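# Restock wall glove dispenser with two boxes from cart

## Task

Take the two unopened glove boxes off the cart and place them in the dispenser's vacant slots on the wall; the cart and the pedal bin may be shifted. Finish by releasing the boxes and backing the robot away. The robot must not topple or be left leaning, or the task fails.

## Robot and tools

ROBOT. A Hello Robot Stretch 4 in a physics simulation: one arm only. It has an omni-wheel base, a lift that rides up a mast, an arm that telescopes straight ahead, a wrist with yaw, pitch and roll, and a two-finger gripper. It stands about 1.6 m tall; the base rim reaches up to 0.23 m from the base origin.

FRAMES. Base frame: origin on the floor below the base centre, x ahead, y to the left, z up. hand_pose is reported in this frame for a point between the fingers, 0.015 m back from the tips; with all wrist joints at zero its axes line up with the base frame. Its printed position may be slightly wrong. The odometry frame is where the base frame was when the scene began; base_odometry counts wheel rotation only, so slipping looks like travel. Heading runs -3.142 to 3.142, left positive.

execute_actions. Argument actions: a list holding exactly one action, or empty (empty just reports state and images). Optional cameras: names from head_camera, head_left_camera, head_right_camera, wrist_camera, all; omitted/null/["all"] gives all, [] gives none, an unknown name rejects the call. An action contains base, joints or both, optionally pace and contact_limits; or end_of_arm on its own. Its motions begin together and may finish at different moments.
- base: exactly one key, each an offset from where the base last reported itself, never a pose. translate_m: straight drive in metres, forward positive, -2 to 2. strafe_m: sideways in metres, left positive, -2 to 2. rotate_rad: spin in place in radians, counter-clockwise (left) positive, -3.2 to 3.2.
- joints: absolute targets by name, one number each. lift_m 0 to 1.2 (tolerance ±0.004); arm_m extension 0 to 0.55 (±0.004); wrist_yaw_rad -1.134 to 4.276 (±0.02; 0 points ahead, positive turns left, 3.14 is stowed backward, past 3.4 the arm may block it); wrist_pitch_rad -1.117 to 4.259 (±0.05; 0 level, 1.57 pointing down); wrist_roll_rad -1.117 to 4.259 (±0.02; 0 keeps fingers level, positive turns clockwise viewed from behind the gripper); gripper_m finger gap in metres, 0 to 0.08 (±0.002). Joint targets outside range are clipped and run, and the result notes it; other out-of-range values or unknown keys reject the whole call with no motion.
- pace: "slow", "default" (if omitted), "fast", "max". Base top speeds 0.1/0.3/0.4/0.6 m/s and 1/2/3/4 rad/s respectively, further reduced when the lift starts above 0.2 (down to 0.3 m/s and 1 rad/s at 1.2).
- contact_limits: only arm_m, 0 (gentlest) to 0.75 (firmest), default 0.5; how much push the arm motion tolerates before it halts.
- end_of_arm: "enable_torque" re-powers any wrist or gripper motor that shut off; it then holds its current place.
A joint or base left out of an action may keep pushing toward an earlier target without the statuses showing it. No action runs past 15 s. To unfold the wrist at scene start, send lift_m 0.4 with wrist_yaw_rad 0 together.

wait: seconds 0 to 10; nothing new is commanded, returns the same report as an empty action list. zoom_image: camera plus region [x0, y0, x1, y1] in pixels of that camera's latest full image, top-left origin, at most 504 by 504. finished_scene: scene number; ends the scene permanently after the last command is held and reports success, so the goal must already be met and stable.

CAMERAS. head_camera (420x560) at mast top looking forward and down; turn the base to look around. head_left_camera and head_right_camera (420x672 fisheye) sit beside it, aim more steeply and show the base and arm. wrist_camera (616x392) looks along the fingers, tips near the image bottom.

RESULTS. base_status and joint_status: "done" (for the base, wheels turned the commanded amount even if slipping); "off_target" (stopped short, may still push); "contact_stop_at_<key>" (met an obstacle; that part goes slack, a loaded lift may sag, slack wheels may roll); "limit_stop_at_<name>"; "time_out"; "torque_fault". After any of the latter the old target is dropped. "limit_stop_at_tilt" means lean above 6 degrees: lift, arm and wheels go slack and ignore commands until it eases. "limit_stop_at_own_body": a joint neared the robot; move it away, and lift/arm may go slack. It is likely with pitch below -0.2 and roll below -0.4 or above 4. Slack parts hold again once commanded. on_its_own lists what happened without being commanded; "held at" is a held target, not a position. lidar_m: 12 distances in metres, 30-degree sectors, first straight ahead then counter-clockwise (4th left, 7th behind, 10th right); "-" means nothing seen or closer than 0.25 m; sees from about 0.15 m up, misses glass, thin legs, much behind. wrist_depth_mm: 7x7 grid of median depths, 100 to 2000 mm, "-" invalid; includes the robot body. turned_by_wheels versus turned_by_imu differing by over about 0.1 rad signals a collision or slip; heading error is roughly their difference. base_tilt in degrees, forward and right positive, with a fixed bias up to about 1.5. motor_effort: percent of maximum, positive toward larger joint values, peak in brackets (noisy); wheel_0..2 positive turns the base right. A resting effort outside its rest range suggests pushing or a load.

GRIPPING. Command gripper_m smaller than the box width; once fingers touch, the gripper only aims slightly past contact until you command wider. While squeezing, the reading stays above the command and gripper effort leaves 0; "off_target" after closing means something is held (a light or thin grip may still read "done"). Effort sustained beyond about 50 shuts the motor off: fingers go limp and may release. Wrist motors also fault if pressed hard or carrying more than about 2.7 kg level.

AVOID. Dropping or slamming boxes, hard pushes, knocking things over. Do not drive or turn with over 1 kg held and arm_m above 0.2, especially fast; strong pulls or pushes with a raised gripper can tip the robot. A loose object may occasionally be nudged by the scene. The robot holds its last command while you think, and fewer action seconds are better.

Each tool is called after "Call:" as name(argument=value, ...) on one line, values as JSON.

## Session

Call:
execute_actions(actions=[])

Scene clock: 0.00 s.
base_odometry: x=+0.000 y=+0.000 heading=+0.000 (m, m, rad; odometry frame)
turned_by_wheels: +0.000 (rad since the last result)
turned_by_imu: +0.000 (rad since the last result)
base_tilt: forward=+0.1 right=+0.0 (deg)
lidar_m: 2.20 1.83 2.55 2.22 2.24 1.79 0.90 0.90 1.07 2.12 2.07 2.47
base_status: not commanded
joint_positions: lift_m=+0.213 arm_m=-0.001 wrist_yaw_rad=+3.057 wrist_pitch_rad=+0.001 wrist_roll_rad=+0.018 gripper_m=+0.040
joint_status: not commanded
motor_effort: lift_m=+20 arm_m=-1 wrist_yaw_rad=-1 wrist_pitch_rad=-9 wrist_roll_rad=-2 gripper_m=+0 wheel_0=+0 wheel_1=-1 wheel_2=+0 (%)
hand_pose: x=-0.0345 y=+0.1052 z=+0.3910 quat_wxyz=(+0.043, +0.000, +0.009, +0.999) (m; base frame)
wrist_depth_mm: 148 150 1430 1863 1983 - - / - 149 1078 1756 1921 - - / - 126 202 1808 1983 - - / 108 146 242 1808 1863 - - / 145 991 1098 1808 1983 - - / 946 1008 1078 1464 1808 1921 1756 / 976 1025 111 1118 135 1182 1118
pictures: head_camera, head_left_camera, head_right_camera, wrist_camera
Images, in order (width x height): head_camera 420x560, head_left_camera 420x672, head_right_camera 420x672, wrist_camera 616x392.

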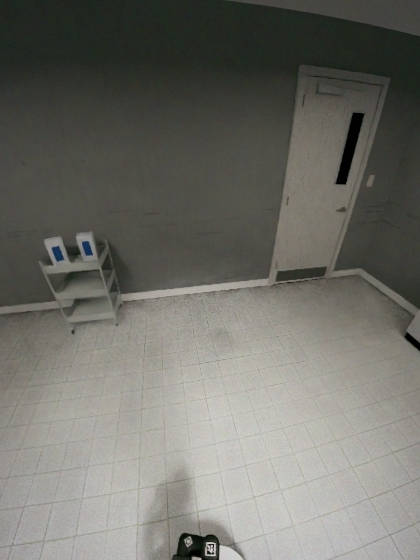

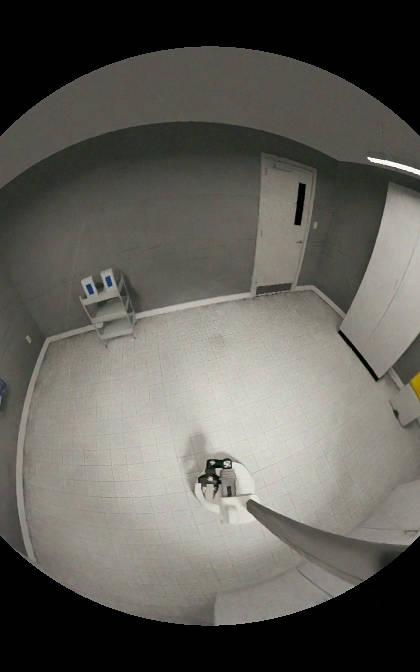

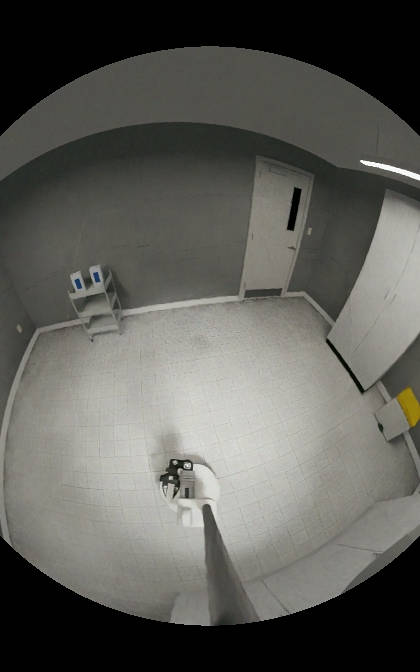

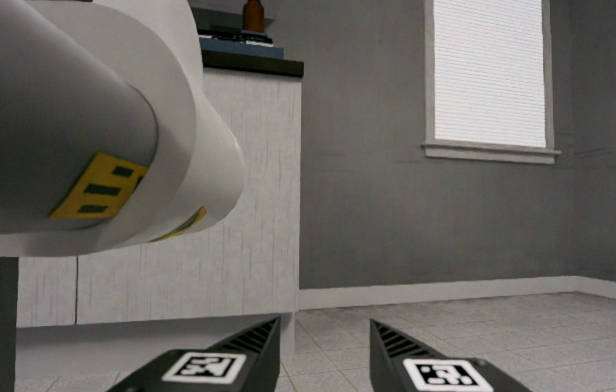

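Something blue on left wall.

Call:
execute_actions(actions=[{"base":{"rotate_rad":1.3},"joints":{"lift_m":0.75,"wrist_yaw_rad":0,"gripper_m":0.08},"pace":"fast"}])

Call:
zoom_image(camera="head_camera", region=[60,130,420,400])

Scene clock: 8.83 s.
base_odometry: x=+0.000 y=+0.000 heading=+1.299 (m, m, rad; odometry frame)
turned_by_wheels: +1.299 (rad since the last result)
turned_by_imu: +1.273 (rad since the last result)
base_tilt: forward=+0.0 right=+0.2 (deg)
lidar_m: 2.19 2.20 2.15 0.97 0.91 0.95 1.34 2.06 2.12 2.25 2.07 1.84
base_status: done
joint_positions: lift_m=+0.750 arm_m=-0.001 wrist_yaw_rad=+0.001 wrist_pitch_rad=+0.001 wrist_roll_rad=+0.018 gripper_m=+0.080
joint_status: all done
motor_effort: lift_m=+22(24) arm_m=-1(1) wrist_yaw_rad=-1(9) wrist_pitch_rad=-9(9) wrist_roll_rad=-1(1) gripper_m=+1(3) wheel_0=-3(11) wheel_1=-4(12) wheel_2=-1(11) (%)
hand_pose: x=+0.3827 y=-0.0873 z=+0.9277 quat_wxyz=(+1.000, +0.009, +0.001, +0.000) (m; base frame)
wrist_depth_mm: 1708 1983 - - - - 1921 / 1708 1863 - - - - 1983 / 1708 1921 - - - - 1921 / 1756 1863 - - - - 1921 / 1708 1863 - - - - 1983 / 1708 1921 - - - - 1863 / 1708 110 140 - - 125 1499
pictures: head_camera, head_left_camera, head_right_camera, wrist_camera
Images, in order (width x height): head_camera 420x560, head_left_camera 420x672, head_right_camera 420x672, wrist_camera 616x392.

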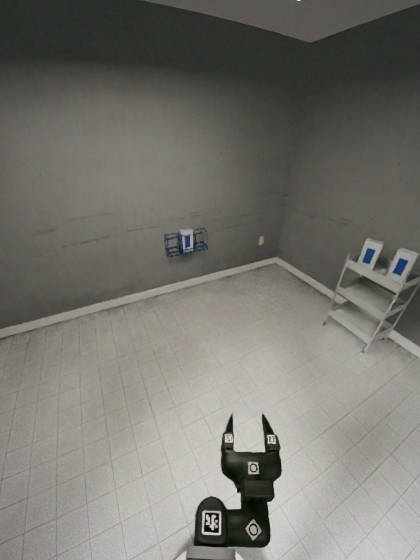

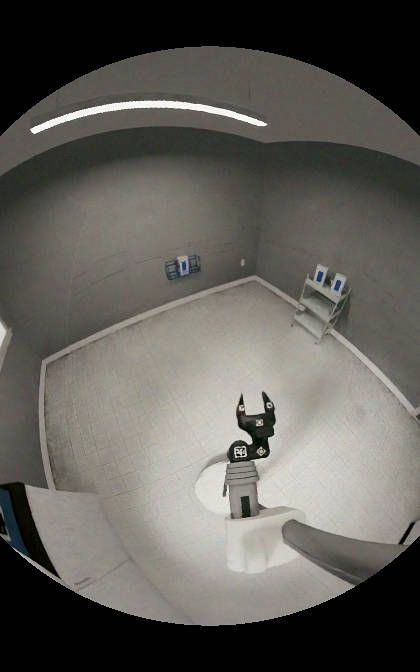

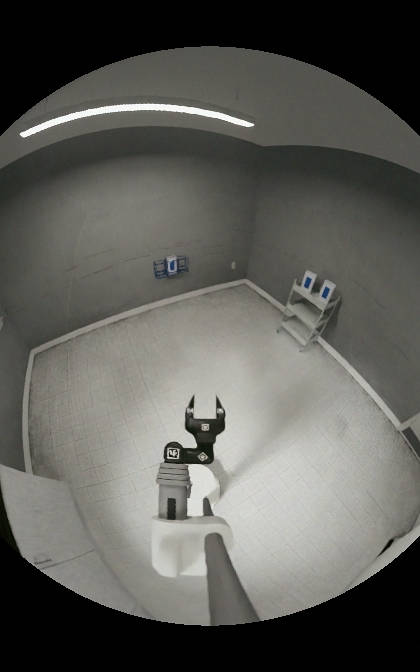

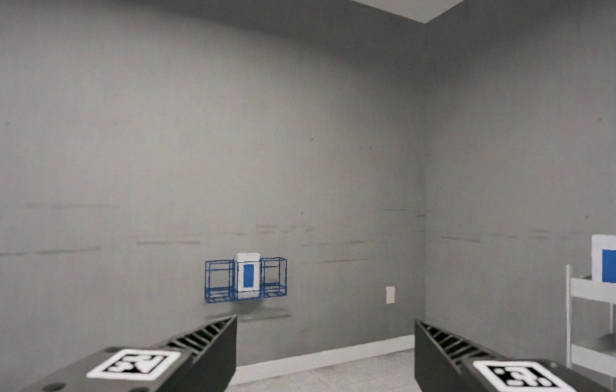

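Region (60, 130, 420, 400) of head_camera's 420x560 image, scaled by 1.400, with more detail than that image has; it fills the top 378 rows of this view, and the rest is white.

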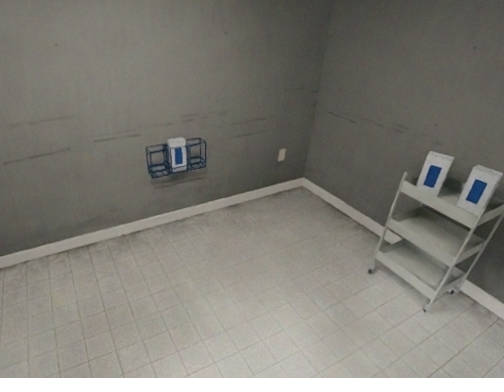

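Call:
execute_actions(actions=[{"base":{"rotate_rad":-1.15},"pace":"fast"}], cameras=[])

Call:
execute_actions(actions=[{"base":{"strafe_m":0.9},"pace":"fast"}], cameras=[])

Call:
execute_actions(actions=[{"base":{"translate_m":0.8},"pace":"fast"}])

Scene clock: 20.87 s.
base_odometry: x=+0.000 y=+0.000 heading=+0.150 (m, m, rad; odometry frame)
turned_by_wheels: -1.150 (rad since the last result)
turned_by_imu: -1.126 (rad since the last result)
base_tilt: forward=+0.1 right=+0.0 (deg)
lidar_m: 2.18 1.84 2.29 2.20 2.28 1.66 0.89 0.93 1.17 2.07 2.09 2.33
base_status: done
joint_positions: lift_m=+0.750 arm_m=-0.001 wrist_yaw_rad=+0.000 wrist_pitch_rad=+0.001 wrist_roll_rad=+0.018 gripper_m=+0.080
joint_status: not commanded
motor_effort: lift_m=+21(22) arm_m=-1(1) wrist_yaw_rad=-1(2) wrist_pitch_rad=-9(9) wrist_roll_rad=-1(0) gripper_m=+2(2) wheel_0=+1(8) wheel_1=+3(10) wheel_2=+1(8) (%)
hand_pose: x=+0.3827 y=-0.0874 z=+0.9278 quat_wxyz=(+1.000, +0.009, +0.001, +0.000) (m; base frame)
wrist_depth_mm: 1983 - - - - - - / 1983 - - - - - - / - - 1983 - - - - / 1983 1983 - - - - - / 1983 1921 1983 - - - - / 1921 1983 1983 - - - - / 1983 110 141 - - 124 -
pictures: none
No camera images: the call's "cameras" was empty. Leave "cameras" out to get every camera's image.

Scene clock: 24.37 s.
base_odometry: x=-0.134 y=+0.890 heading=+0.150 (m, m, rad; odometry frame)
turned_by_wheels: +0.000 (rad since the last result)
turned_by_imu: +0.001 (rad since the last result)
base_tilt: forward=+0.0 right=+0.0 (deg)
lidar_m: 1.69 2.04 1.35 1.30 1.34 1.71 1.59 1.13 1.30 2.93 3.00 2.27
base_status: done
joint_positions: lift_m=+0.750 arm_m=-0.001 wrist_yaw_rad=+0.000 wrist_pitch_rad=+0.001 wrist_roll_rad=+0.018 gripper_m=+0.080
joint_status: not commanded
motor_effort: lift_m=+21(21) arm_m=-1(1) wrist_yaw_rad=-2(0) wrist_pitch_rad=-10(9) wrist_roll_rad=-1(1) gripper_m=+1(1) wheel_0=+2(10) wheel_1=-1(16) wheel_2=+0(0) (%)
hand_pose: x=+0.3827 y=-0.0874 z=+0.9278 quat_wxyz=(+1.000, +0.009, +0.001, +0.000) (m; base frame)
wrist_depth_mm: 1921 - 1983 1983 - - - / 1863 - 1983 1983 - - - / 1921 1983 1921 1983 1983 1983 - / 1983 1983 1983 1983 1983 1983 1983 / 1921 1921 1921 1661 1983 - 1983 / 1921 1863 1921 1808 1921 1983 1983 / 1921 110 140 1808 1983 125 1983
pictures: none
No camera images: the call's "cameras" was empty. Leave "cameras" out to get every camera's image.

Scene clock: 27.77 s.
base_odometry: x=+0.657 y=+1.010 heading=+0.150 (m, m, rad; odometry frame)
turned_by_wheels: +0.000 (rad since the last result)
turned_by_imu: +0.000 (rad since the last result)
base_tilt: forward=-0.1 right=+0.1 (deg)
lidar_m: 0.89 0.90 1.46 1.27 1.32 1.85 2.40 1.85 2.36 2.89 2.05 1.42
base_status: done
joint_positions: lift_m=+0.750 arm_m=-0.001 wrist_yaw_rad=+0.000 wrist_pitch_rad=+0.001 wrist_roll_rad=+0.018 gripper_m=+0.080
joint_status: not commanded
motor_effort: lift_m=+21(21) arm_m=-1(1) wrist_yaw_rad=-2(2) wrist_pitch_rad=-9(9) wrist_roll_rad=-2(2) gripper_m=+2(1) wheel_0=+0(8) wheel_1=+3(9) wheel_2=+0(14) (%)
hand_pose: x=+0.3827 y=-0.0874 z=+0.9278 quat_wxyz=(+1.000, +0.009, +0.001, +0.000) (m; base frame)
wrist_depth_mm: 1138 1160 1138 1205 1182 1205 1182 / 1118 1118 1138 1160 1160 1182 1160 / 1098 1138 1118 1138 1182 1160 1160 / 1098 1138 1118 1160 1160 1160 1138 / 1098 1118 1118 1118 1160 1160 1182 / 1098 1098 788 854 1118 1160 1138 / 1098 110 140 683 691 124 1160
pictures: head_camera, head_left_camera, head_right_camera, wrist_camera
Images, in order (width x height): head_camera 420x560, head_left_camera 420x672, head_right_camera 420x672, wrist_camera 616x392.

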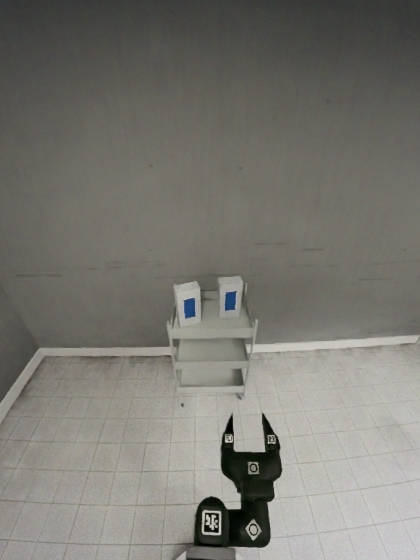

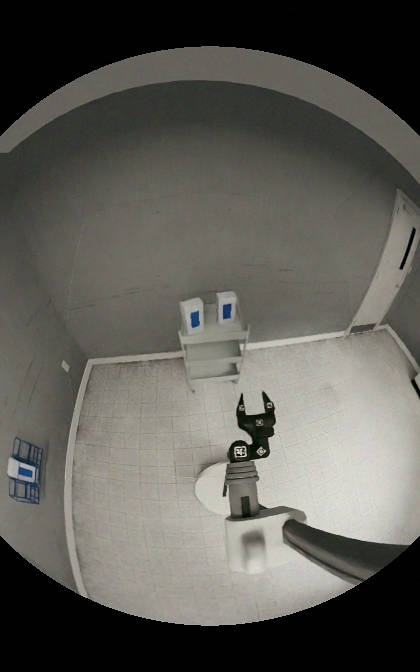

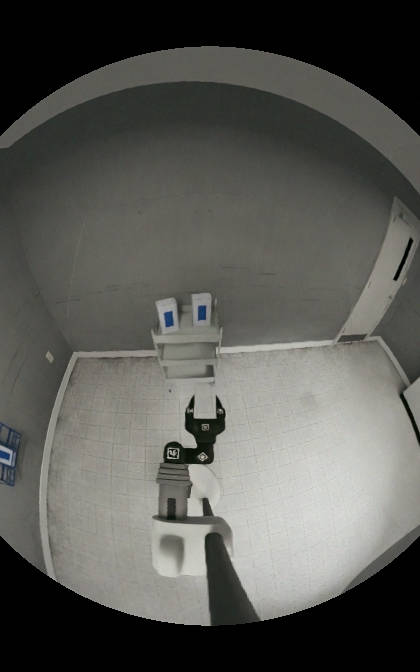

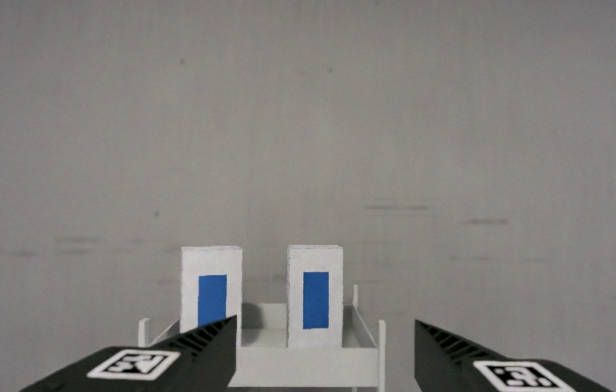

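Call:
execute_actions(actions=[{"base":{"translate_m":0.45},"joints":{"lift_m":1.15,"wrist_pitch_rad":1.57,"wrist_roll_rad":1.57,"arm_m":0.35},"pace":"fast"}])

Scene clock: 35.97 s.
base_odometry: x=+1.101 y=+1.077 heading=+0.151 (m, m, rad; odometry frame)
turned_by_wheels: +0.000 (rad since the last result)
turned_by_imu: +0.000 (rad since the last result)
base_tilt: forward=+0.1 right=+0.0 (deg)
lidar_m: 0.45 0.45 1.15 1.43 1.38 1.91 2.88 2.28 2.99 2.86 1.39 0.48
base_status: done
joint_positions: lift_m=+1.150 arm_m=+0.349 wrist_yaw_rad=+0.000 wrist_pitch_rad=+1.569 wrist_roll_rad=+1.570 gripper_m=+0.080
joint_status: all done
motor_effort: lift_m=+22(25) arm_m=+6(7) wrist_yaw_rad=+0(1) wrist_pitch_rad=+1(7) wrist_roll_rad=+0(6) gripper_m=+1(2) wheel_0=+2(9) wheel_1=+2(9) wheel_2=+1(13) (%)
hand_pose: x=+0.5201 y=-0.0874 z=+1.1154 quat_wxyz=(+0.501, +0.500, +0.500, -0.499) (m; base frame)
wrist_depth_mm: 539 798 1366 1308 1308 1308 1308 / 525 788 1308 1336 1281 1255 1255 / 521 778 1308 1281 1281 1255 1255 / 521 668 615 609 1281 1281 1281 / 512 621 399 609 1281 1025 1008 / 504 615 366 597 1255 1025 1229 / 500 110 140 597 1255 124 1229
pictures: head_camera, head_left_camera, head_right_camera, wrist_camera
Images, in order (width x height): head_camera 420x560, head_left_camera 420x672, head_right_camera 420x672, wrist_camera 616x392.

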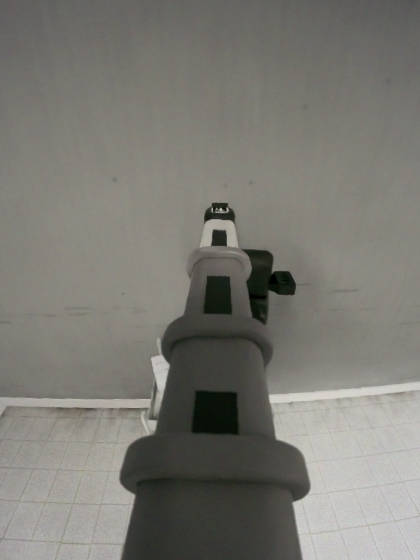

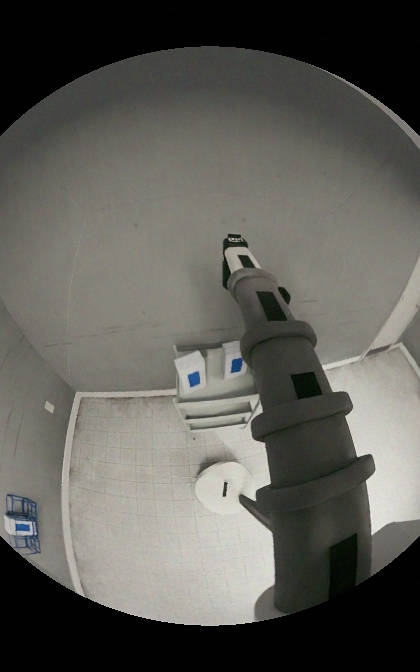

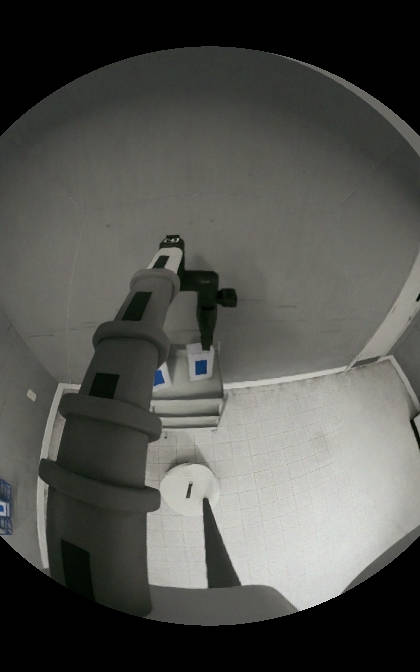

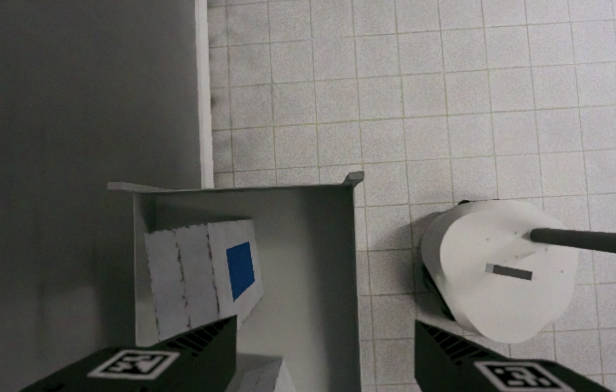

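Call:
execute_actions(actions=[{"joints":{"lift_m":1.02,"arm_m":0.485}}], cameras=["wrist_camera","head_right_camera"])

Scene clock: 46.40 s.
base_odometry: x=+1.101 y=+1.077 heading=+0.151 (m, m, rad; odometry frame)
turned_by_wheels: +0.000 (rad since the last result)
turned_by_imu: +0.000 (rad since the last result)
base_tilt: forward=+0.1 right=+0.0 (deg)
lidar_m: 0.45 0.45 1.15 1.41 1.35 1.89 2.83 2.28 2.96 2.86 1.37 0.49
base_status: not commanded
joint_positions: lift_m=+1.020 arm_m=+0.484 wrist_yaw_rad=+0.000 wrist_pitch_rad=+1.570 wrist_roll_rad=+1.570 gripper_m=+0.080
joint_status: all done
motor_effort: lift_m=+18(20) arm_m=+7(7) wrist_yaw_rad=+0(1) wrist_pitch_rad=+0(1) wrist_roll_rad=+0(0) gripper_m=+1(0) wheel_0=+2(1) wheel_1=+2(2) wheel_2=+2(2) (%)
hand_pose: x=+0.6549 y=-0.0874 z=+0.9858 quat_wxyz=(+0.501, +0.500, +0.500, -0.499) (m; base frame)
wrist_depth_mm: 351 525 1042 1182 1160 1160 1160 / 345 521 976 1160 1138 1138 1118 / 343 508 946 1160 1182 1138 1118 / 340 500 480 477 473 466 1118 / 336 496 480 234 469 466 891 / 332 484 473 232 469 462 891 / 325 110 140 231 229 124 904
pictures: head_right_camera, wrist_camera
Images, in order (width x height): head_right_camera 420x672, wrist_camera 616x392.

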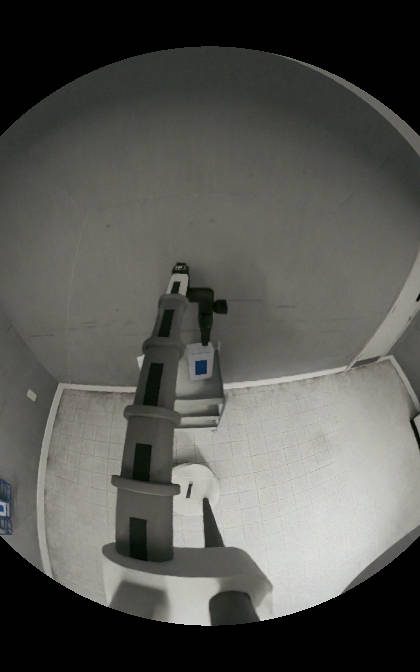

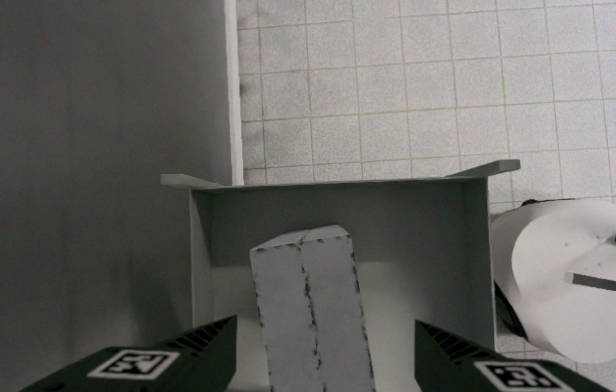

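Call:
execute_actions(actions=[{"base":{"strafe_m":0.035},"joints":{"lift_m":0.98,"arm_m":0.488,"wrist_roll_rad":1.44}}], cameras=["wrist_camera"])

Scene clock: 56.43 s.
base_odometry: x=+1.096 y=+1.112 heading=+0.151 (m, m, rad; odometry frame)
turned_by_wheels: +0.000 (rad since the last result)
turned_by_imu: +0.000 (rad since the last result)
base_tilt: forward=+0.0 right=+0.2 (deg)
lidar_m: 0.43 0.46 1.18 1.38 1.33 1.82 2.79 2.31 2.96 2.88 1.38 0.48
base_status: done
joint_positions: lift_m=+0.980 arm_m=+0.487 wrist_yaw_rad=+0.000 wrist_pitch_rad=+1.570 wrist_roll_rad=+1.440 gripper_m=+0.080
joint_status: all done
motor_effort: lift_m=+17(17) arm_m=+6(6) wrist_yaw_rad=+1(1) wrist_pitch_rad=+0(0) wrist_roll_rad=-2(5) gripper_m=+2(1) wheel_0=-1(9) wheel_1=+3(11) wheel_2=+0(1) (%)
hand_pose: x=+0.6579 y=-0.0874 z=+0.9458 quat_wxyz=(+0.532, +0.467, +0.531, -0.466) (m; base frame)
wrist_depth_mm: 306 439 778 1138 1138 1118 1098 / 310 449 798 1138 1138 1098 1098 / 317 462 442 1118 1078 1098 1098 / 322 469 442 196 433 427 1078 / 327 480 433 195 427 427 878 / 329 488 430 193 421 424 854 / 332 110 141 191 190 125 842
pictures: wrist_camera
Images, in order (width x height): wrist_camera 616x392.

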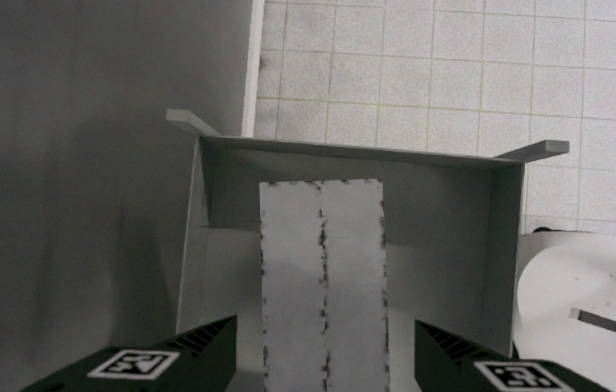

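Call:
execute_actions(actions=[{"joints":{"lift_m":0.925,"wrist_roll_rad":1.42}}], cameras=["wrist_camera"])

Call:
execute_actions(actions=[{"joints":{"gripper_m":0.04}}], cameras=[])

Call:
execute_actions(actions=[{"joints":{"lift_m":1.05}}], cameras=["wrist_camera","head_right_camera"])

Scene clock: 63.60 s.
base_odometry: x=+1.096 y=+1.112 heading=+0.151 (m, m, rad; odometry frame)
turned_by_wheels: +0.000 (rad since the last result)
turned_by_imu: +0.000 (rad since the last result)
base_tilt: forward=+0.0 right=+0.1 (deg)
lidar_m: 0.43 0.47 1.17 1.37 1.32 1.86 2.79 2.31 2.96 2.89 1.36 0.48
base_status: not commanded
joint_positions: lift_m=+0.925 arm_m=+0.487 wrist_yaw_rad=+0.000 wrist_pitch_rad=+1.570 wrist_roll_rad=+1.420 gripper_m=+0.080
joint_status: all done
motor_effort: lift_m=+17(18) arm_m=+6(6) wrist_yaw_rad=+0(0) wrist_pitch_rad=+0(1) wrist_roll_rad=-2(4) gripper_m=+2(3) wheel_0=-1(1) wheel_1=+3(3) wheel_2=+0(0) (%)
hand_pose: x=+0.6579 y=-0.0874 z=+0.8908 quat_wxyz=(+0.536, +0.461, +0.536, -0.461) (m; base frame)
wrist_depth_mm: 303 430 750 1098 1060 1060 1042 / 306 418 788 1060 1060 1060 1042 / 312 455 387 382 382 1025 1025 / 320 442 382 140 139 373 1025 / 322 449 382 140 138 370 809 / 330 430 377 138 138 366 798 / 334 110 138 138 137 124 788
pictures: wrist_camera
Images, in order (width x height): wrist_camera 616x392.

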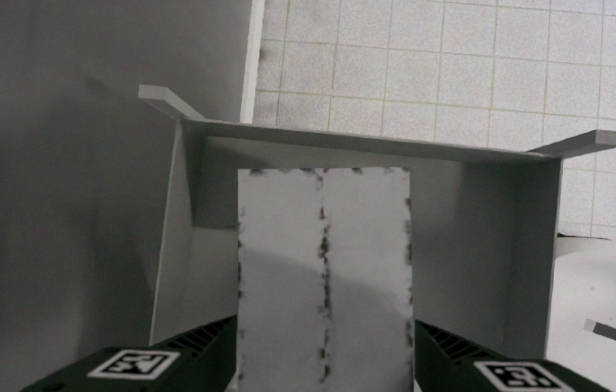

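Scene clock: 64.57 s.
base_odometry: x=+1.096 y=+1.112 heading=+0.151 (m, m, rad; odometry frame)
turned_by_wheels: +0.000 (rad since the last result)
turned_by_imu: +0.000 (rad since the last result)
base_tilt: forward=+0.1 right=+0.2 (deg)
lidar_m: 0.44 0.45 1.18 1.38 1.34 1.84 2.78 2.31 2.97 2.91 1.38 0.48
base_status: not commanded
joint_positions: lift_m=+0.925 arm_m=+0.487 wrist_yaw_rad=+0.000 wrist_pitch_rad=+1.570 wrist_roll_rad=+1.420 gripper_m=+0.060
joint_status: gripper_m off_target (ended at +0.060, target +0.040)
on_its_own: gripper_m is held at +0.056, not at your +0.040, by its contact guard: the fingers met something
motor_effort: lift_m=+18(18) arm_m=+7(6) wrist_yaw_rad=-1(0) wrist_pitch_rad=+0(1) wrist_roll_rad=-2(3) gripper_m=-28(24) wheel_0=-1(1) wheel_1=+3(3) wheel_2=+0(0) (%)
hand_pose: x=+0.6579 y=-0.0874 z=+0.8908 quat_wxyz=(+0.536, +0.461, +0.536, -0.461) (m; base frame)
wrist_depth_mm: 303 430 750 1078 1078 1060 1025 / 306 415 778 1078 1060 1078 1042 / 314 452 384 384 379 1042 1025 / 319 439 379 140 139 373 991 / 327 445 384 139 138 373 809 / 330 433 379 138 138 366 798 / 338 353 133 138 136 329 798
pictures: none
No camera images: the call's "cameras" was empty. Leave "cameras" out to get every camera's image.

Scene clock: 66.13 s.
base_odometry: x=+1.096 y=+1.112 heading=+0.151 (m, m, rad; odometry frame)
turned_by_wheels: +0.000 (rad since the last result)
turned_by_imu: +0.000 (rad since the last result)
base_tilt: forward=+0.1 right=+0.1 (deg)
lidar_m: 0.43 0.46 1.17 1.37 1.32 1.86 2.79 2.31 2.96 2.89 1.38 0.48
base_status: not commanded
joint_positions: lift_m=+1.050 arm_m=+0.487 wrist_yaw_rad=+0.000 wrist_pitch_rad=+1.570 wrist_roll_rad=+1.420 gripper_m=+0.060
joint_status: all done
on_its_own: gripper_m is held at +0.056, not at your +0.040, by its contact guard: the fingers met something
motor_effort: lift_m=+25(26) arm_m=+6(7) wrist_yaw_rad=-1(0) wrist_pitch_rad=+0(0) wrist_roll_rad=-3(3) gripper_m=-27(28) wheel_0=-1(1) wheel_1=+3(3) wheel_2=+0(0) (%)
hand_pose: x=+0.6579 y=-0.0874 z=+1.0152 quat_wxyz=(+0.536, +0.461, +0.536, -0.461) (m; base frame)
wrist_depth_mm: 304 433 750 1205 1205 1160 1138 / 307 442 788 1205 1182 1205 1160 / 314 452 661 1182 1182 1160 1160 / 320 469 508 144 144 500 1160 / 325 480 500 142 141 492 946 / 332 492 480 140 139 931 891 / 340 418 132 138 136 433 917
pictures: head_right_camera, wrist_camera
Images, in order (width x height): head_right_camera 420x672, wrist_camera 616x392.

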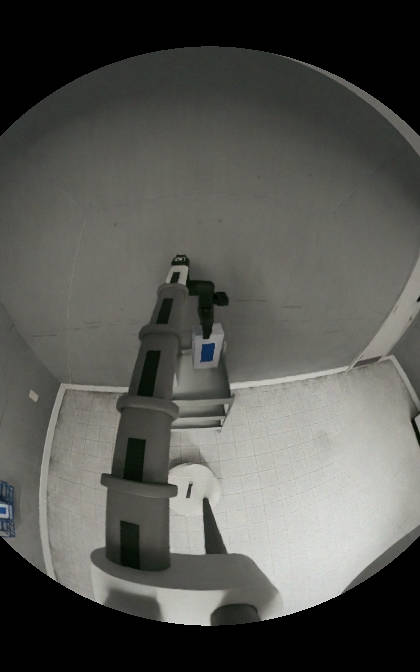

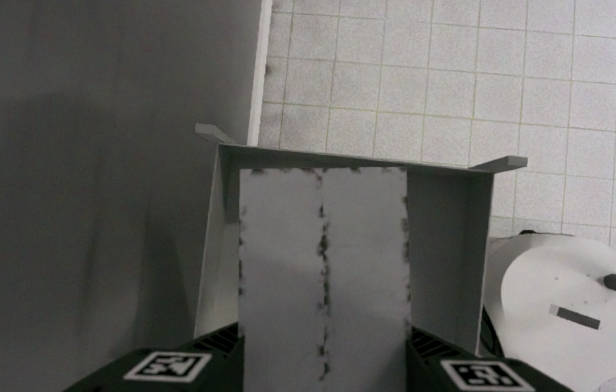

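Call:
execute_actions(actions=[{"base":{"translate_m":-0.2},"joints":{"arm_m":0.15,"wrist_roll_rad":1.57}}], cameras=[])

Call:
execute_actions(actions=[{"base":{"rotate_rad":1.62},"pace":"slow"}], cameras=[])

Call:
execute_actions(actions=[{"base":{"translate_m":0.6},"joints":{"lift_m":0.95}}])

Scene clock: 75.67 s.
base_odometry: x=+0.899 y=+1.082 heading=+0.150 (m, m, rad; odometry frame)
turned_by_wheels: +0.000 (rad since the last result)
turned_by_imu: +0.000 (rad since the last result)
base_tilt: forward=+0.0 right=-0.1 (deg)
lidar_m: 0.28 0.66 1.42 1.28 1.31 1.82 2.65 2.10 2.70 2.89 1.68 0.27
base_status: done
joint_positions: lift_m=+1.050 arm_m=+0.151 wrist_yaw_rad=+0.000 wrist_pitch_rad=+1.570 wrist_roll_rad=+1.570 gripper_m=+0.060
joint_status: all done
on_its_own: gripper_m is held at +0.056, not at your +0.040, by its contact guard: the fingers met something
motor_effort: lift_m=+25(25) arm_m=-7(8) wrist_yaw_rad=-1(1) wrist_pitch_rad=-1(3) wrist_roll_rad=-1(3) gripper_m=-27(26) wheel_0=-1(8) wheel_1=-3(8) wheel_2=+1(11) (%)
hand_pose: x=+0.3222 y=-0.0874 z=+1.0152 quat_wxyz=(+0.500, +0.500, +0.500, -0.500) (m; base frame)
wrist_depth_mm: 1060 1255 1229 1205 1182 1182 1182 / 1060 1229 1205 1229 1182 1205 1160 / 535 1205 1205 1205 1182 1182 1138 / 525 788 1060 143 142 1138 1138 / 517 798 1078 141 141 931 1138 / 512 778 1042 140 139 946 1138 / 508 778 133 138 136 931 1118
pictures: none
No camera images: the call's "cameras" was empty. Leave "cameras" out to get every camera's image.

Scene clock: 78.57 s.
base_odometry: x=+0.899 y=+1.082 heading=+1.769 (m, m, rad; odometry frame)
turned_by_wheels: +1.619 (rad since the last result)
turned_by_imu: +1.586 (rad since the last result)
base_tilt: forward=+0.1 right=+0.1 (deg)
lidar_m: 0.26 1.32 1.85 2.28 2.12 2.83 2.96 1.58 0.67 0.64 0.67 0.28
base_status: done
joint_positions: lift_m=+1.050 arm_m=+0.151 wrist_yaw_rad=+0.000 wrist_pitch_rad=+1.570 wrist_roll_rad=+1.570 gripper_m=+0.060
joint_status: not commanded
on_its_own: gripper_m is held at +0.056, not at your +0.040, by its contact guard: the fingers met something
motor_effort: lift_m=+25(25) arm_m=-7(7) wrist_yaw_rad=+2(0) wrist_pitch_rad=+0(1) wrist_roll_rad=-2(1) gripper_m=-27(27) wheel_0=-4(6) wheel_1=-5(10) wheel_2=-4(7) (%)
hand_pose: x=+0.3223 y=-0.0874 z=+1.0152 quat_wxyz=(+0.500, +0.500, +0.500, -0.500) (m; base frame)
wrist_depth_mm: 1255 1205 1205 1205 1205 1042 1160 / 1229 1205 1182 1182 1160 1182 1160 / 1229 1205 1205 1205 1205 1182 1160 / 1229 1205 1205 143 142 1160 1138 / 1182 1205 1182 142 141 931 1098 / 1205 1182 1182 139 139 946 1138 / 1205 1182 132 138 136 931 1118
pictures: none
No camera images: the call's "cameras" was empty. Leave "cameras" out to get every camera's image.

Scene clock: 82.07 s.
base_odometry: x=+0.780 y=+1.670 heading=+1.770 (m, m, rad; odometry frame)
turned_by_wheels: +0.000 (rad since the last result)
turned_by_imu: +0.000 (rad since the last result)
base_tilt: forward=+0.1 right=+0.1 (deg)
lidar_m: 0.28 0.71 1.07 2.67 2.37 2.86 4.06 0.93 0.77 1.05 1.09 0.29
base_status: done
joint_positions: lift_m=+0.950 arm_m=+0.151 wrist_yaw_rad=+0.000 wrist_pitch_rad=+1.570 wrist_roll_rad=+1.570 gripper_m=+0.060
joint_status: all done
on_its_own: gripper_m is held at +0.056, not at your +0.040, by its contact guard: the fingers met something
motor_effort: lift_m=+20(22) arm_m=-6(7) wrist_yaw_rad=+2(0) wrist_pitch_rad=+0(0) wrist_roll_rad=-2(1) gripper_m=-28(26) wheel_0=+1(5) wheel_1=+3(10) wheel_2=-1(16) (%)
hand_pose: x=+0.3222 y=-0.0874 z=+0.9155 quat_wxyz=(+0.500, +0.500, +0.500, -0.500) (m; base frame)
wrist_depth_mm: 615 917 1138 1098 1078 1078 1078 / 621 917 1118 1098 1078 1078 1042 / 609 917 1078 1118 1060 1078 1060 / 615 891 1078 143 142 1042 1060 / 615 917 1078 141 140 820 831 / 615 891 1078 140 139 842 1025 / 603 741 132 138 136 831 1025
pictures: head_camera, head_left_camera, head_right_camera, wrist_camera
Images, in order (width x height): head_camera 420x560, head_left_camera 420x672, head_right_camera 420x672, wrist_camera 616x392.

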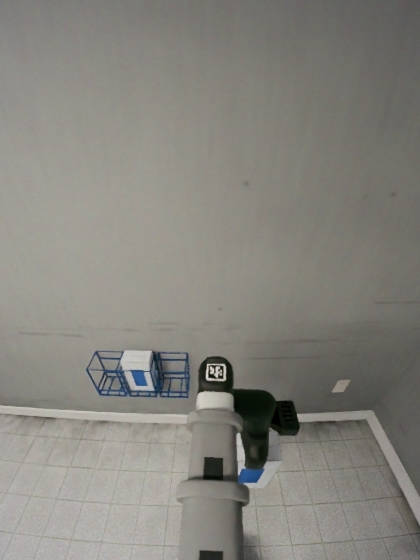

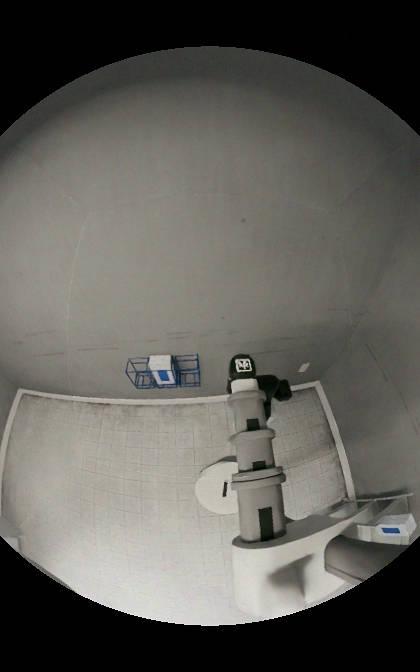

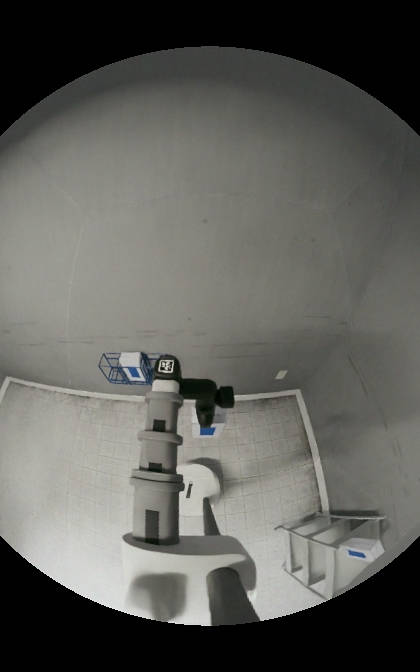

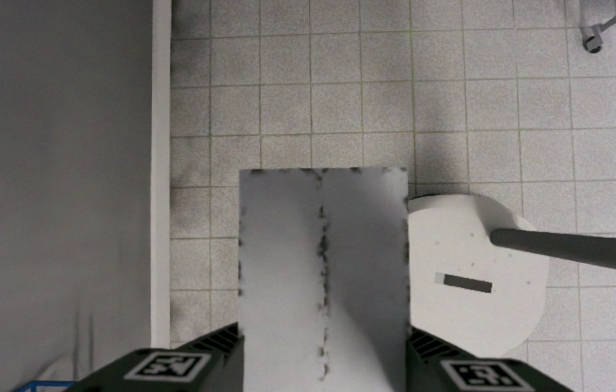

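Call:
execute_actions(actions=[{"base":{"strafe_m":0.22},"joints":{"arm_m":0.40,"wrist_yaw_rad":0.6,"wrist_roll_rad":2.17},"pace":"slow"}])

Scene clock: 95.33 s.
base_odometry: x=+0.564 y=+1.626 heading=+1.770 (m, m, rad; odometry frame)
turned_by_wheels: +0.000 (rad since the last result)
turned_by_imu: +0.000 (rad since the last result)
base_tilt: forward=+0.1 right=+0.1 (deg)
lidar_m: 0.57 0.69 1.05 2.43 2.19 2.57 3.76 1.87 0.95 1.26 1.12 0.78
base_status: done
joint_positions: lift_m=+0.950 arm_m=+0.399 wrist_yaw_rad=+0.600 wrist_pitch_rad=+1.570 wrist_roll_rad=+2.170 gripper_m=+0.060
joint_status: all done
on_its_own: gripper_m is held at +0.056, not at your +0.040, by its contact guard: the fingers met something
motor_effort: lift_m=+20(20) arm_m=+7(7) wrist_yaw_rad=+0(5) wrist_pitch_rad=+0(0) wrist_roll_rad=-1(2) gripper_m=-27(28) wheel_0=-3(8) wheel_1=+5(9) wheel_2=+0(3) (%)
hand_pose: x=+0.6192 y=-0.0721 z=+0.9155 quat_wxyz=(+0.500, +0.500, +0.500, -0.499) (m; base frame)
wrist_depth_mm: 214 315 591 1118 1078 1118 1060 / 213 314 591 1098 1078 1042 1060 / 213 315 591 1078 1098 1060 1060 / 213 314 466 143 142 1060 854 / 212 312 466 141 140 976 831 / 211 309 455 139 138 1042 820 / 211 257 132 138 136 1042 842
pictures: head_camera, head_left_camera, head_right_camera, wrist_camera
Images, in order (width x height): head_camera 420x560, head_left_camera 420x672, head_right_camera 420x672, wrist_camera 616x392.

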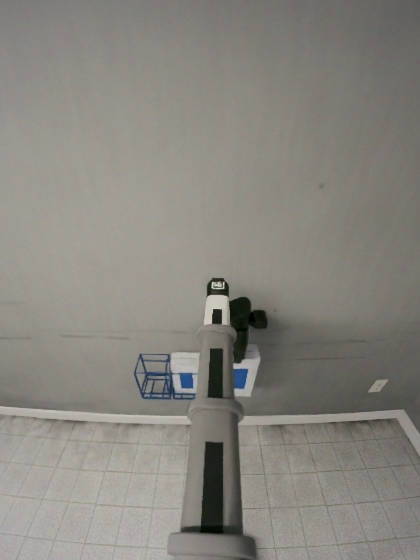

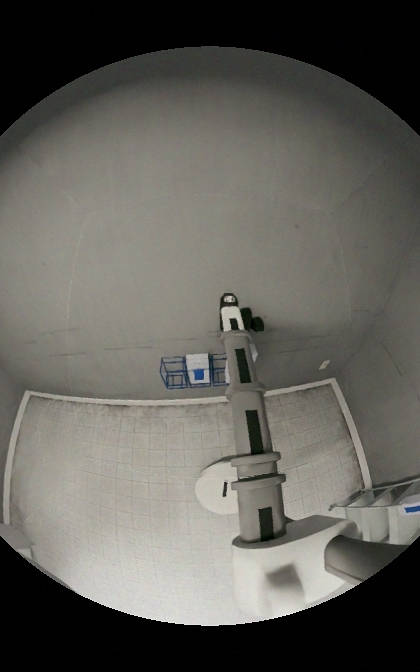

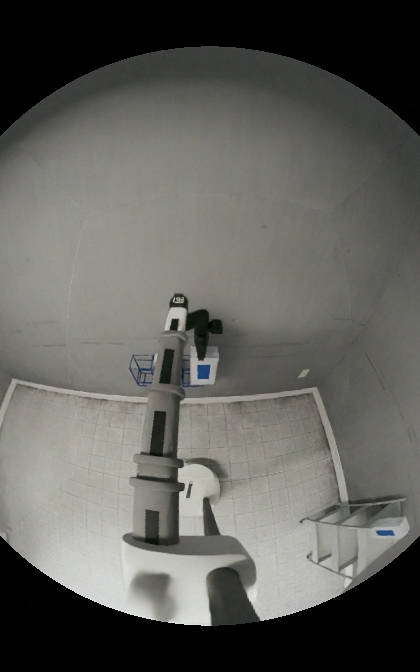

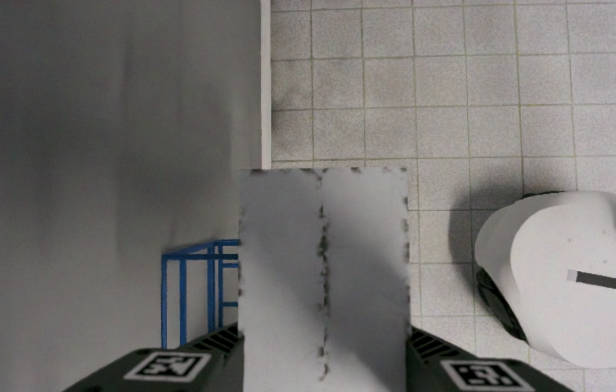

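Call:
execute_actions(actions=[{"base":{"strafe_m":0.085},"joints":{"lift_m":0.99},"pace":"slow"}], cameras=[])

Call:
execute_actions(actions=[{"joints":{"arm_m":0.495},"pace":"slow","contact_limits":{"arm_m":0.2}}])

Scene clock: 104.70 s.
base_odometry: x=+0.481 y=+1.610 heading=+1.770 (m, m, rad; odometry frame)
turned_by_wheels: +0.000 (rad since the last result)
turned_by_imu: +0.000 (rad since the last result)
base_tilt: forward=-0.1 right=+0.0 (deg)
lidar_m: 0.56 0.69 1.04 2.35 2.12 2.43 3.71 2.01 1.03 1.35 1.13 0.80
base_status: done
joint_positions: lift_m=+0.990 arm_m=+0.399 wrist_yaw_rad=+0.600 wrist_pitch_rad=+1.570 wrist_roll_rad=+2.170 gripper_m=+0.060
joint_status: all done
on_its_own: gripper_m is held at +0.056, not at your +0.040, by its contact guard: the fingers met something
motor_effort: lift_m=+25(24) arm_m=+7(7) wrist_yaw_rad=+1(2) wrist_pitch_rad=-1(0) wrist_roll_rad=-1(2) gripper_m=-27(27) wheel_0=-2(7) wheel_1=+5(9) wheel_2=+0(1) (%)
hand_pose: x=+0.6192 y=-0.0721 z=+0.9551 quat_wxyz=(+0.500, +0.500, +0.500, -0.499) (m; base frame)
wrist_depth_mm: 209 310 580 1138 1160 1118 1118 / 209 307 585 1138 1118 1098 1118 / 208 309 580 1118 1138 1118 1098 / 208 307 418 143 142 1098 891 / 208 304 459 141 140 946 878 / 206 303 404 139 139 1078 854 / 206 252 133 138 136 946 1078
pictures: none
No camera images: the call's "cameras" was empty. Leave "cameras" out to get every camera's image.

Scene clock: 106.90 s.
base_odometry: x=+0.481 y=+1.609 heading=+1.770 (m, m, rad; odometry frame)
turned_by_wheels: +0.000 (rad since the last result)
turned_by_imu: +0.000 (rad since the last result)
base_tilt: forward=+0.0 right=+0.1 (deg)
lidar_m: 0.64 0.68 1.05 2.35 2.10 2.43 3.70 2.02 1.02 1.35 1.13 0.79
base_status: not commanded
joint_positions: lift_m=+0.990 arm_m=+0.489 wrist_yaw_rad=+0.595 wrist_pitch_rad=+1.576 wrist_roll_rad=+2.169 gripper_m=+0.060
joint_status: arm_m contact_stop (moved +0.090 of +0.096)
on_its_own: gripper_m is held at +0.056, not at your +0.040, by its contact guard: the fingers met something; arm_m is slack since a contact_stop (your +0.495 is given up)
motor_effort: lift_m=+22(25) arm_m=+0(16) wrist_yaw_rad=+13(20) wrist_pitch_rad=-18(29) wrist_roll_rad=+2(2) gripper_m=-27(27) wheel_0=+5(5) wheel_1=+5(6) wheel_2=-6(6) (%)
contact_limits: arm_m 0.2
hand_pose: x=+0.7081 y=-0.0730 z=+0.9554 quat_wxyz=(+0.499, +0.499, +0.500, -0.502) (m; base frame)
wrist_depth_mm: 107 140 270 1160 1138 1138 1118 / 107 140 265 1138 1138 1118 1098 / 106 139 264 1138 1138 1078 1098 / 106 138 208 143 143 1098 1025 / 106 138 206 141 140 1098 866 / 105 137 204 140 139 1078 854 / 102 113 132 138 136 1078 1060
pictures: head_camera, head_left_camera, head_right_camera, wrist_camera
Images, in order (width x height): head_camera 420x560, head_left_camera 420x672, head_right_camera 420x672, wrist_camera 616x392.

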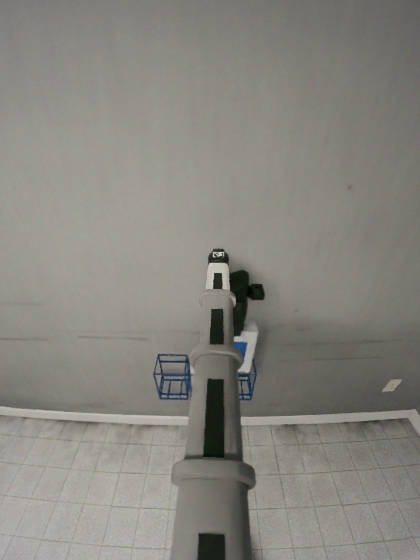

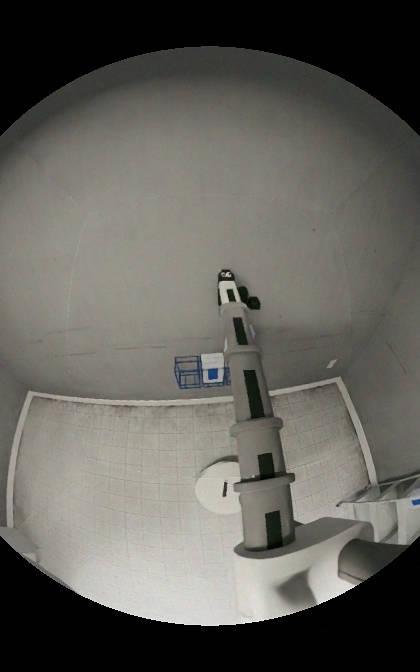

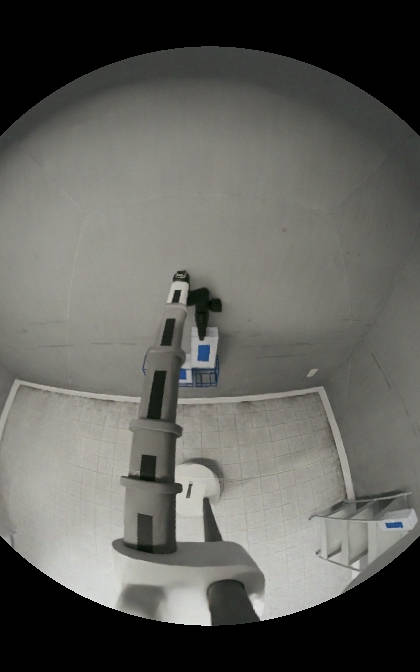

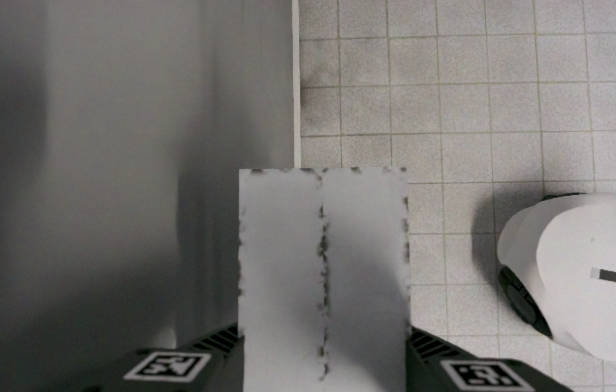

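Call:
execute_actions(actions=[{"joints":{"arm_m":0.483,"lift_m":0.955},"pace":"slow"}], cameras=["head_camera","head_right_camera"])

Call:
zoom_image(camera="head_right_camera", region=[130,300,250,400])

Call:
zoom_image(camera="head_camera", region=[140,300,290,420])

Scene clock: 117.97 s.
base_odometry: x=+0.481 y=+1.609 heading=+1.770 (m, m, rad; odometry frame)
turned_by_wheels: +0.000 (rad since the last result)
turned_by_imu: +0.000 (rad since the last result)
base_tilt: forward=+0.1 right=+0.0 (deg)
lidar_m: 0.64 0.68 1.04 2.36 2.11 2.41 3.72 2.01 1.02 1.34 1.13 0.79
base_status: not commanded
joint_positions: lift_m=+0.956 arm_m=+0.484 wrist_yaw_rad=+0.600 wrist_pitch_rad=+1.570 wrist_roll_rad=+2.170 gripper_m=+0.060
joint_status: all done
on_its_own: gripper_m is held at +0.056, not at your +0.040, by its contact guard: the fingers met something
motor_effort: lift_m=+9(21) arm_m=-7(6) wrist_yaw_rad=+0(11) wrist_pitch_rad=+1(17) wrist_roll_rad=+0(1) gripper_m=-26(27) wheel_0=+2(5) wheel_1=+5(5) wheel_2=-1(6) (%)
hand_pose: x=+0.7047 y=-0.0720 z=+0.9214 quat_wxyz=(+0.500, +0.500, +0.500, -0.499) (m; base frame)
wrist_depth_mm: 107 139 258 1118 1098 1098 1060 / 107 138 254 1118 1078 1078 1060 / 107 138 254 1098 1078 1098 1060 / 106 138 204 142 140 1060 1060 / 106 137 202 139 138 1060 842 / 105 136 200 138 137 1025 842 / 102 114 133 136 134 1042 1042
pictures: head_camera, head_right_camera
Images, in order (width x height): head_camera 420x560, head_right_camera 420x672.

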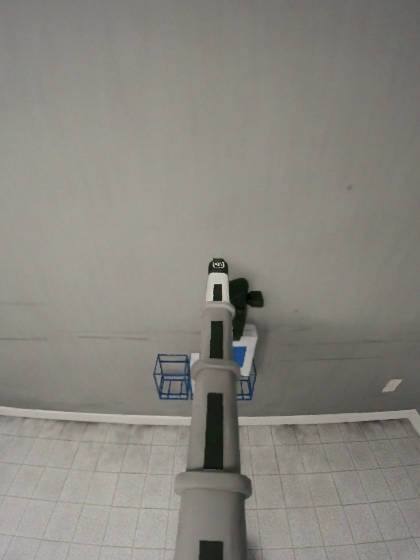

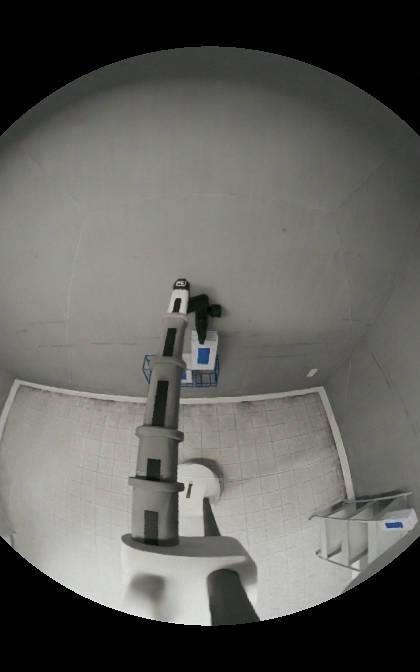

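Region (130, 300, 250, 400) of head_right_camera's 420x672 image, scaled by 4.200, with more detail than that image has.

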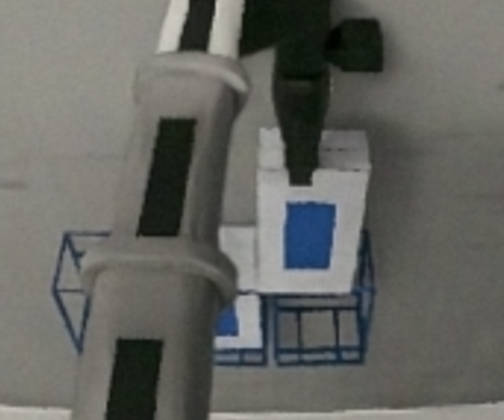

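Region (140, 300, 290, 420) of head_camera's 420x560 image, scaled by 3.360, with more detail than that image has; it fills the top 403 rows of this view, and the rest is white.

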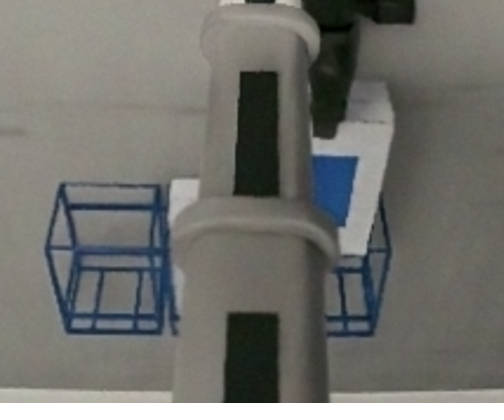

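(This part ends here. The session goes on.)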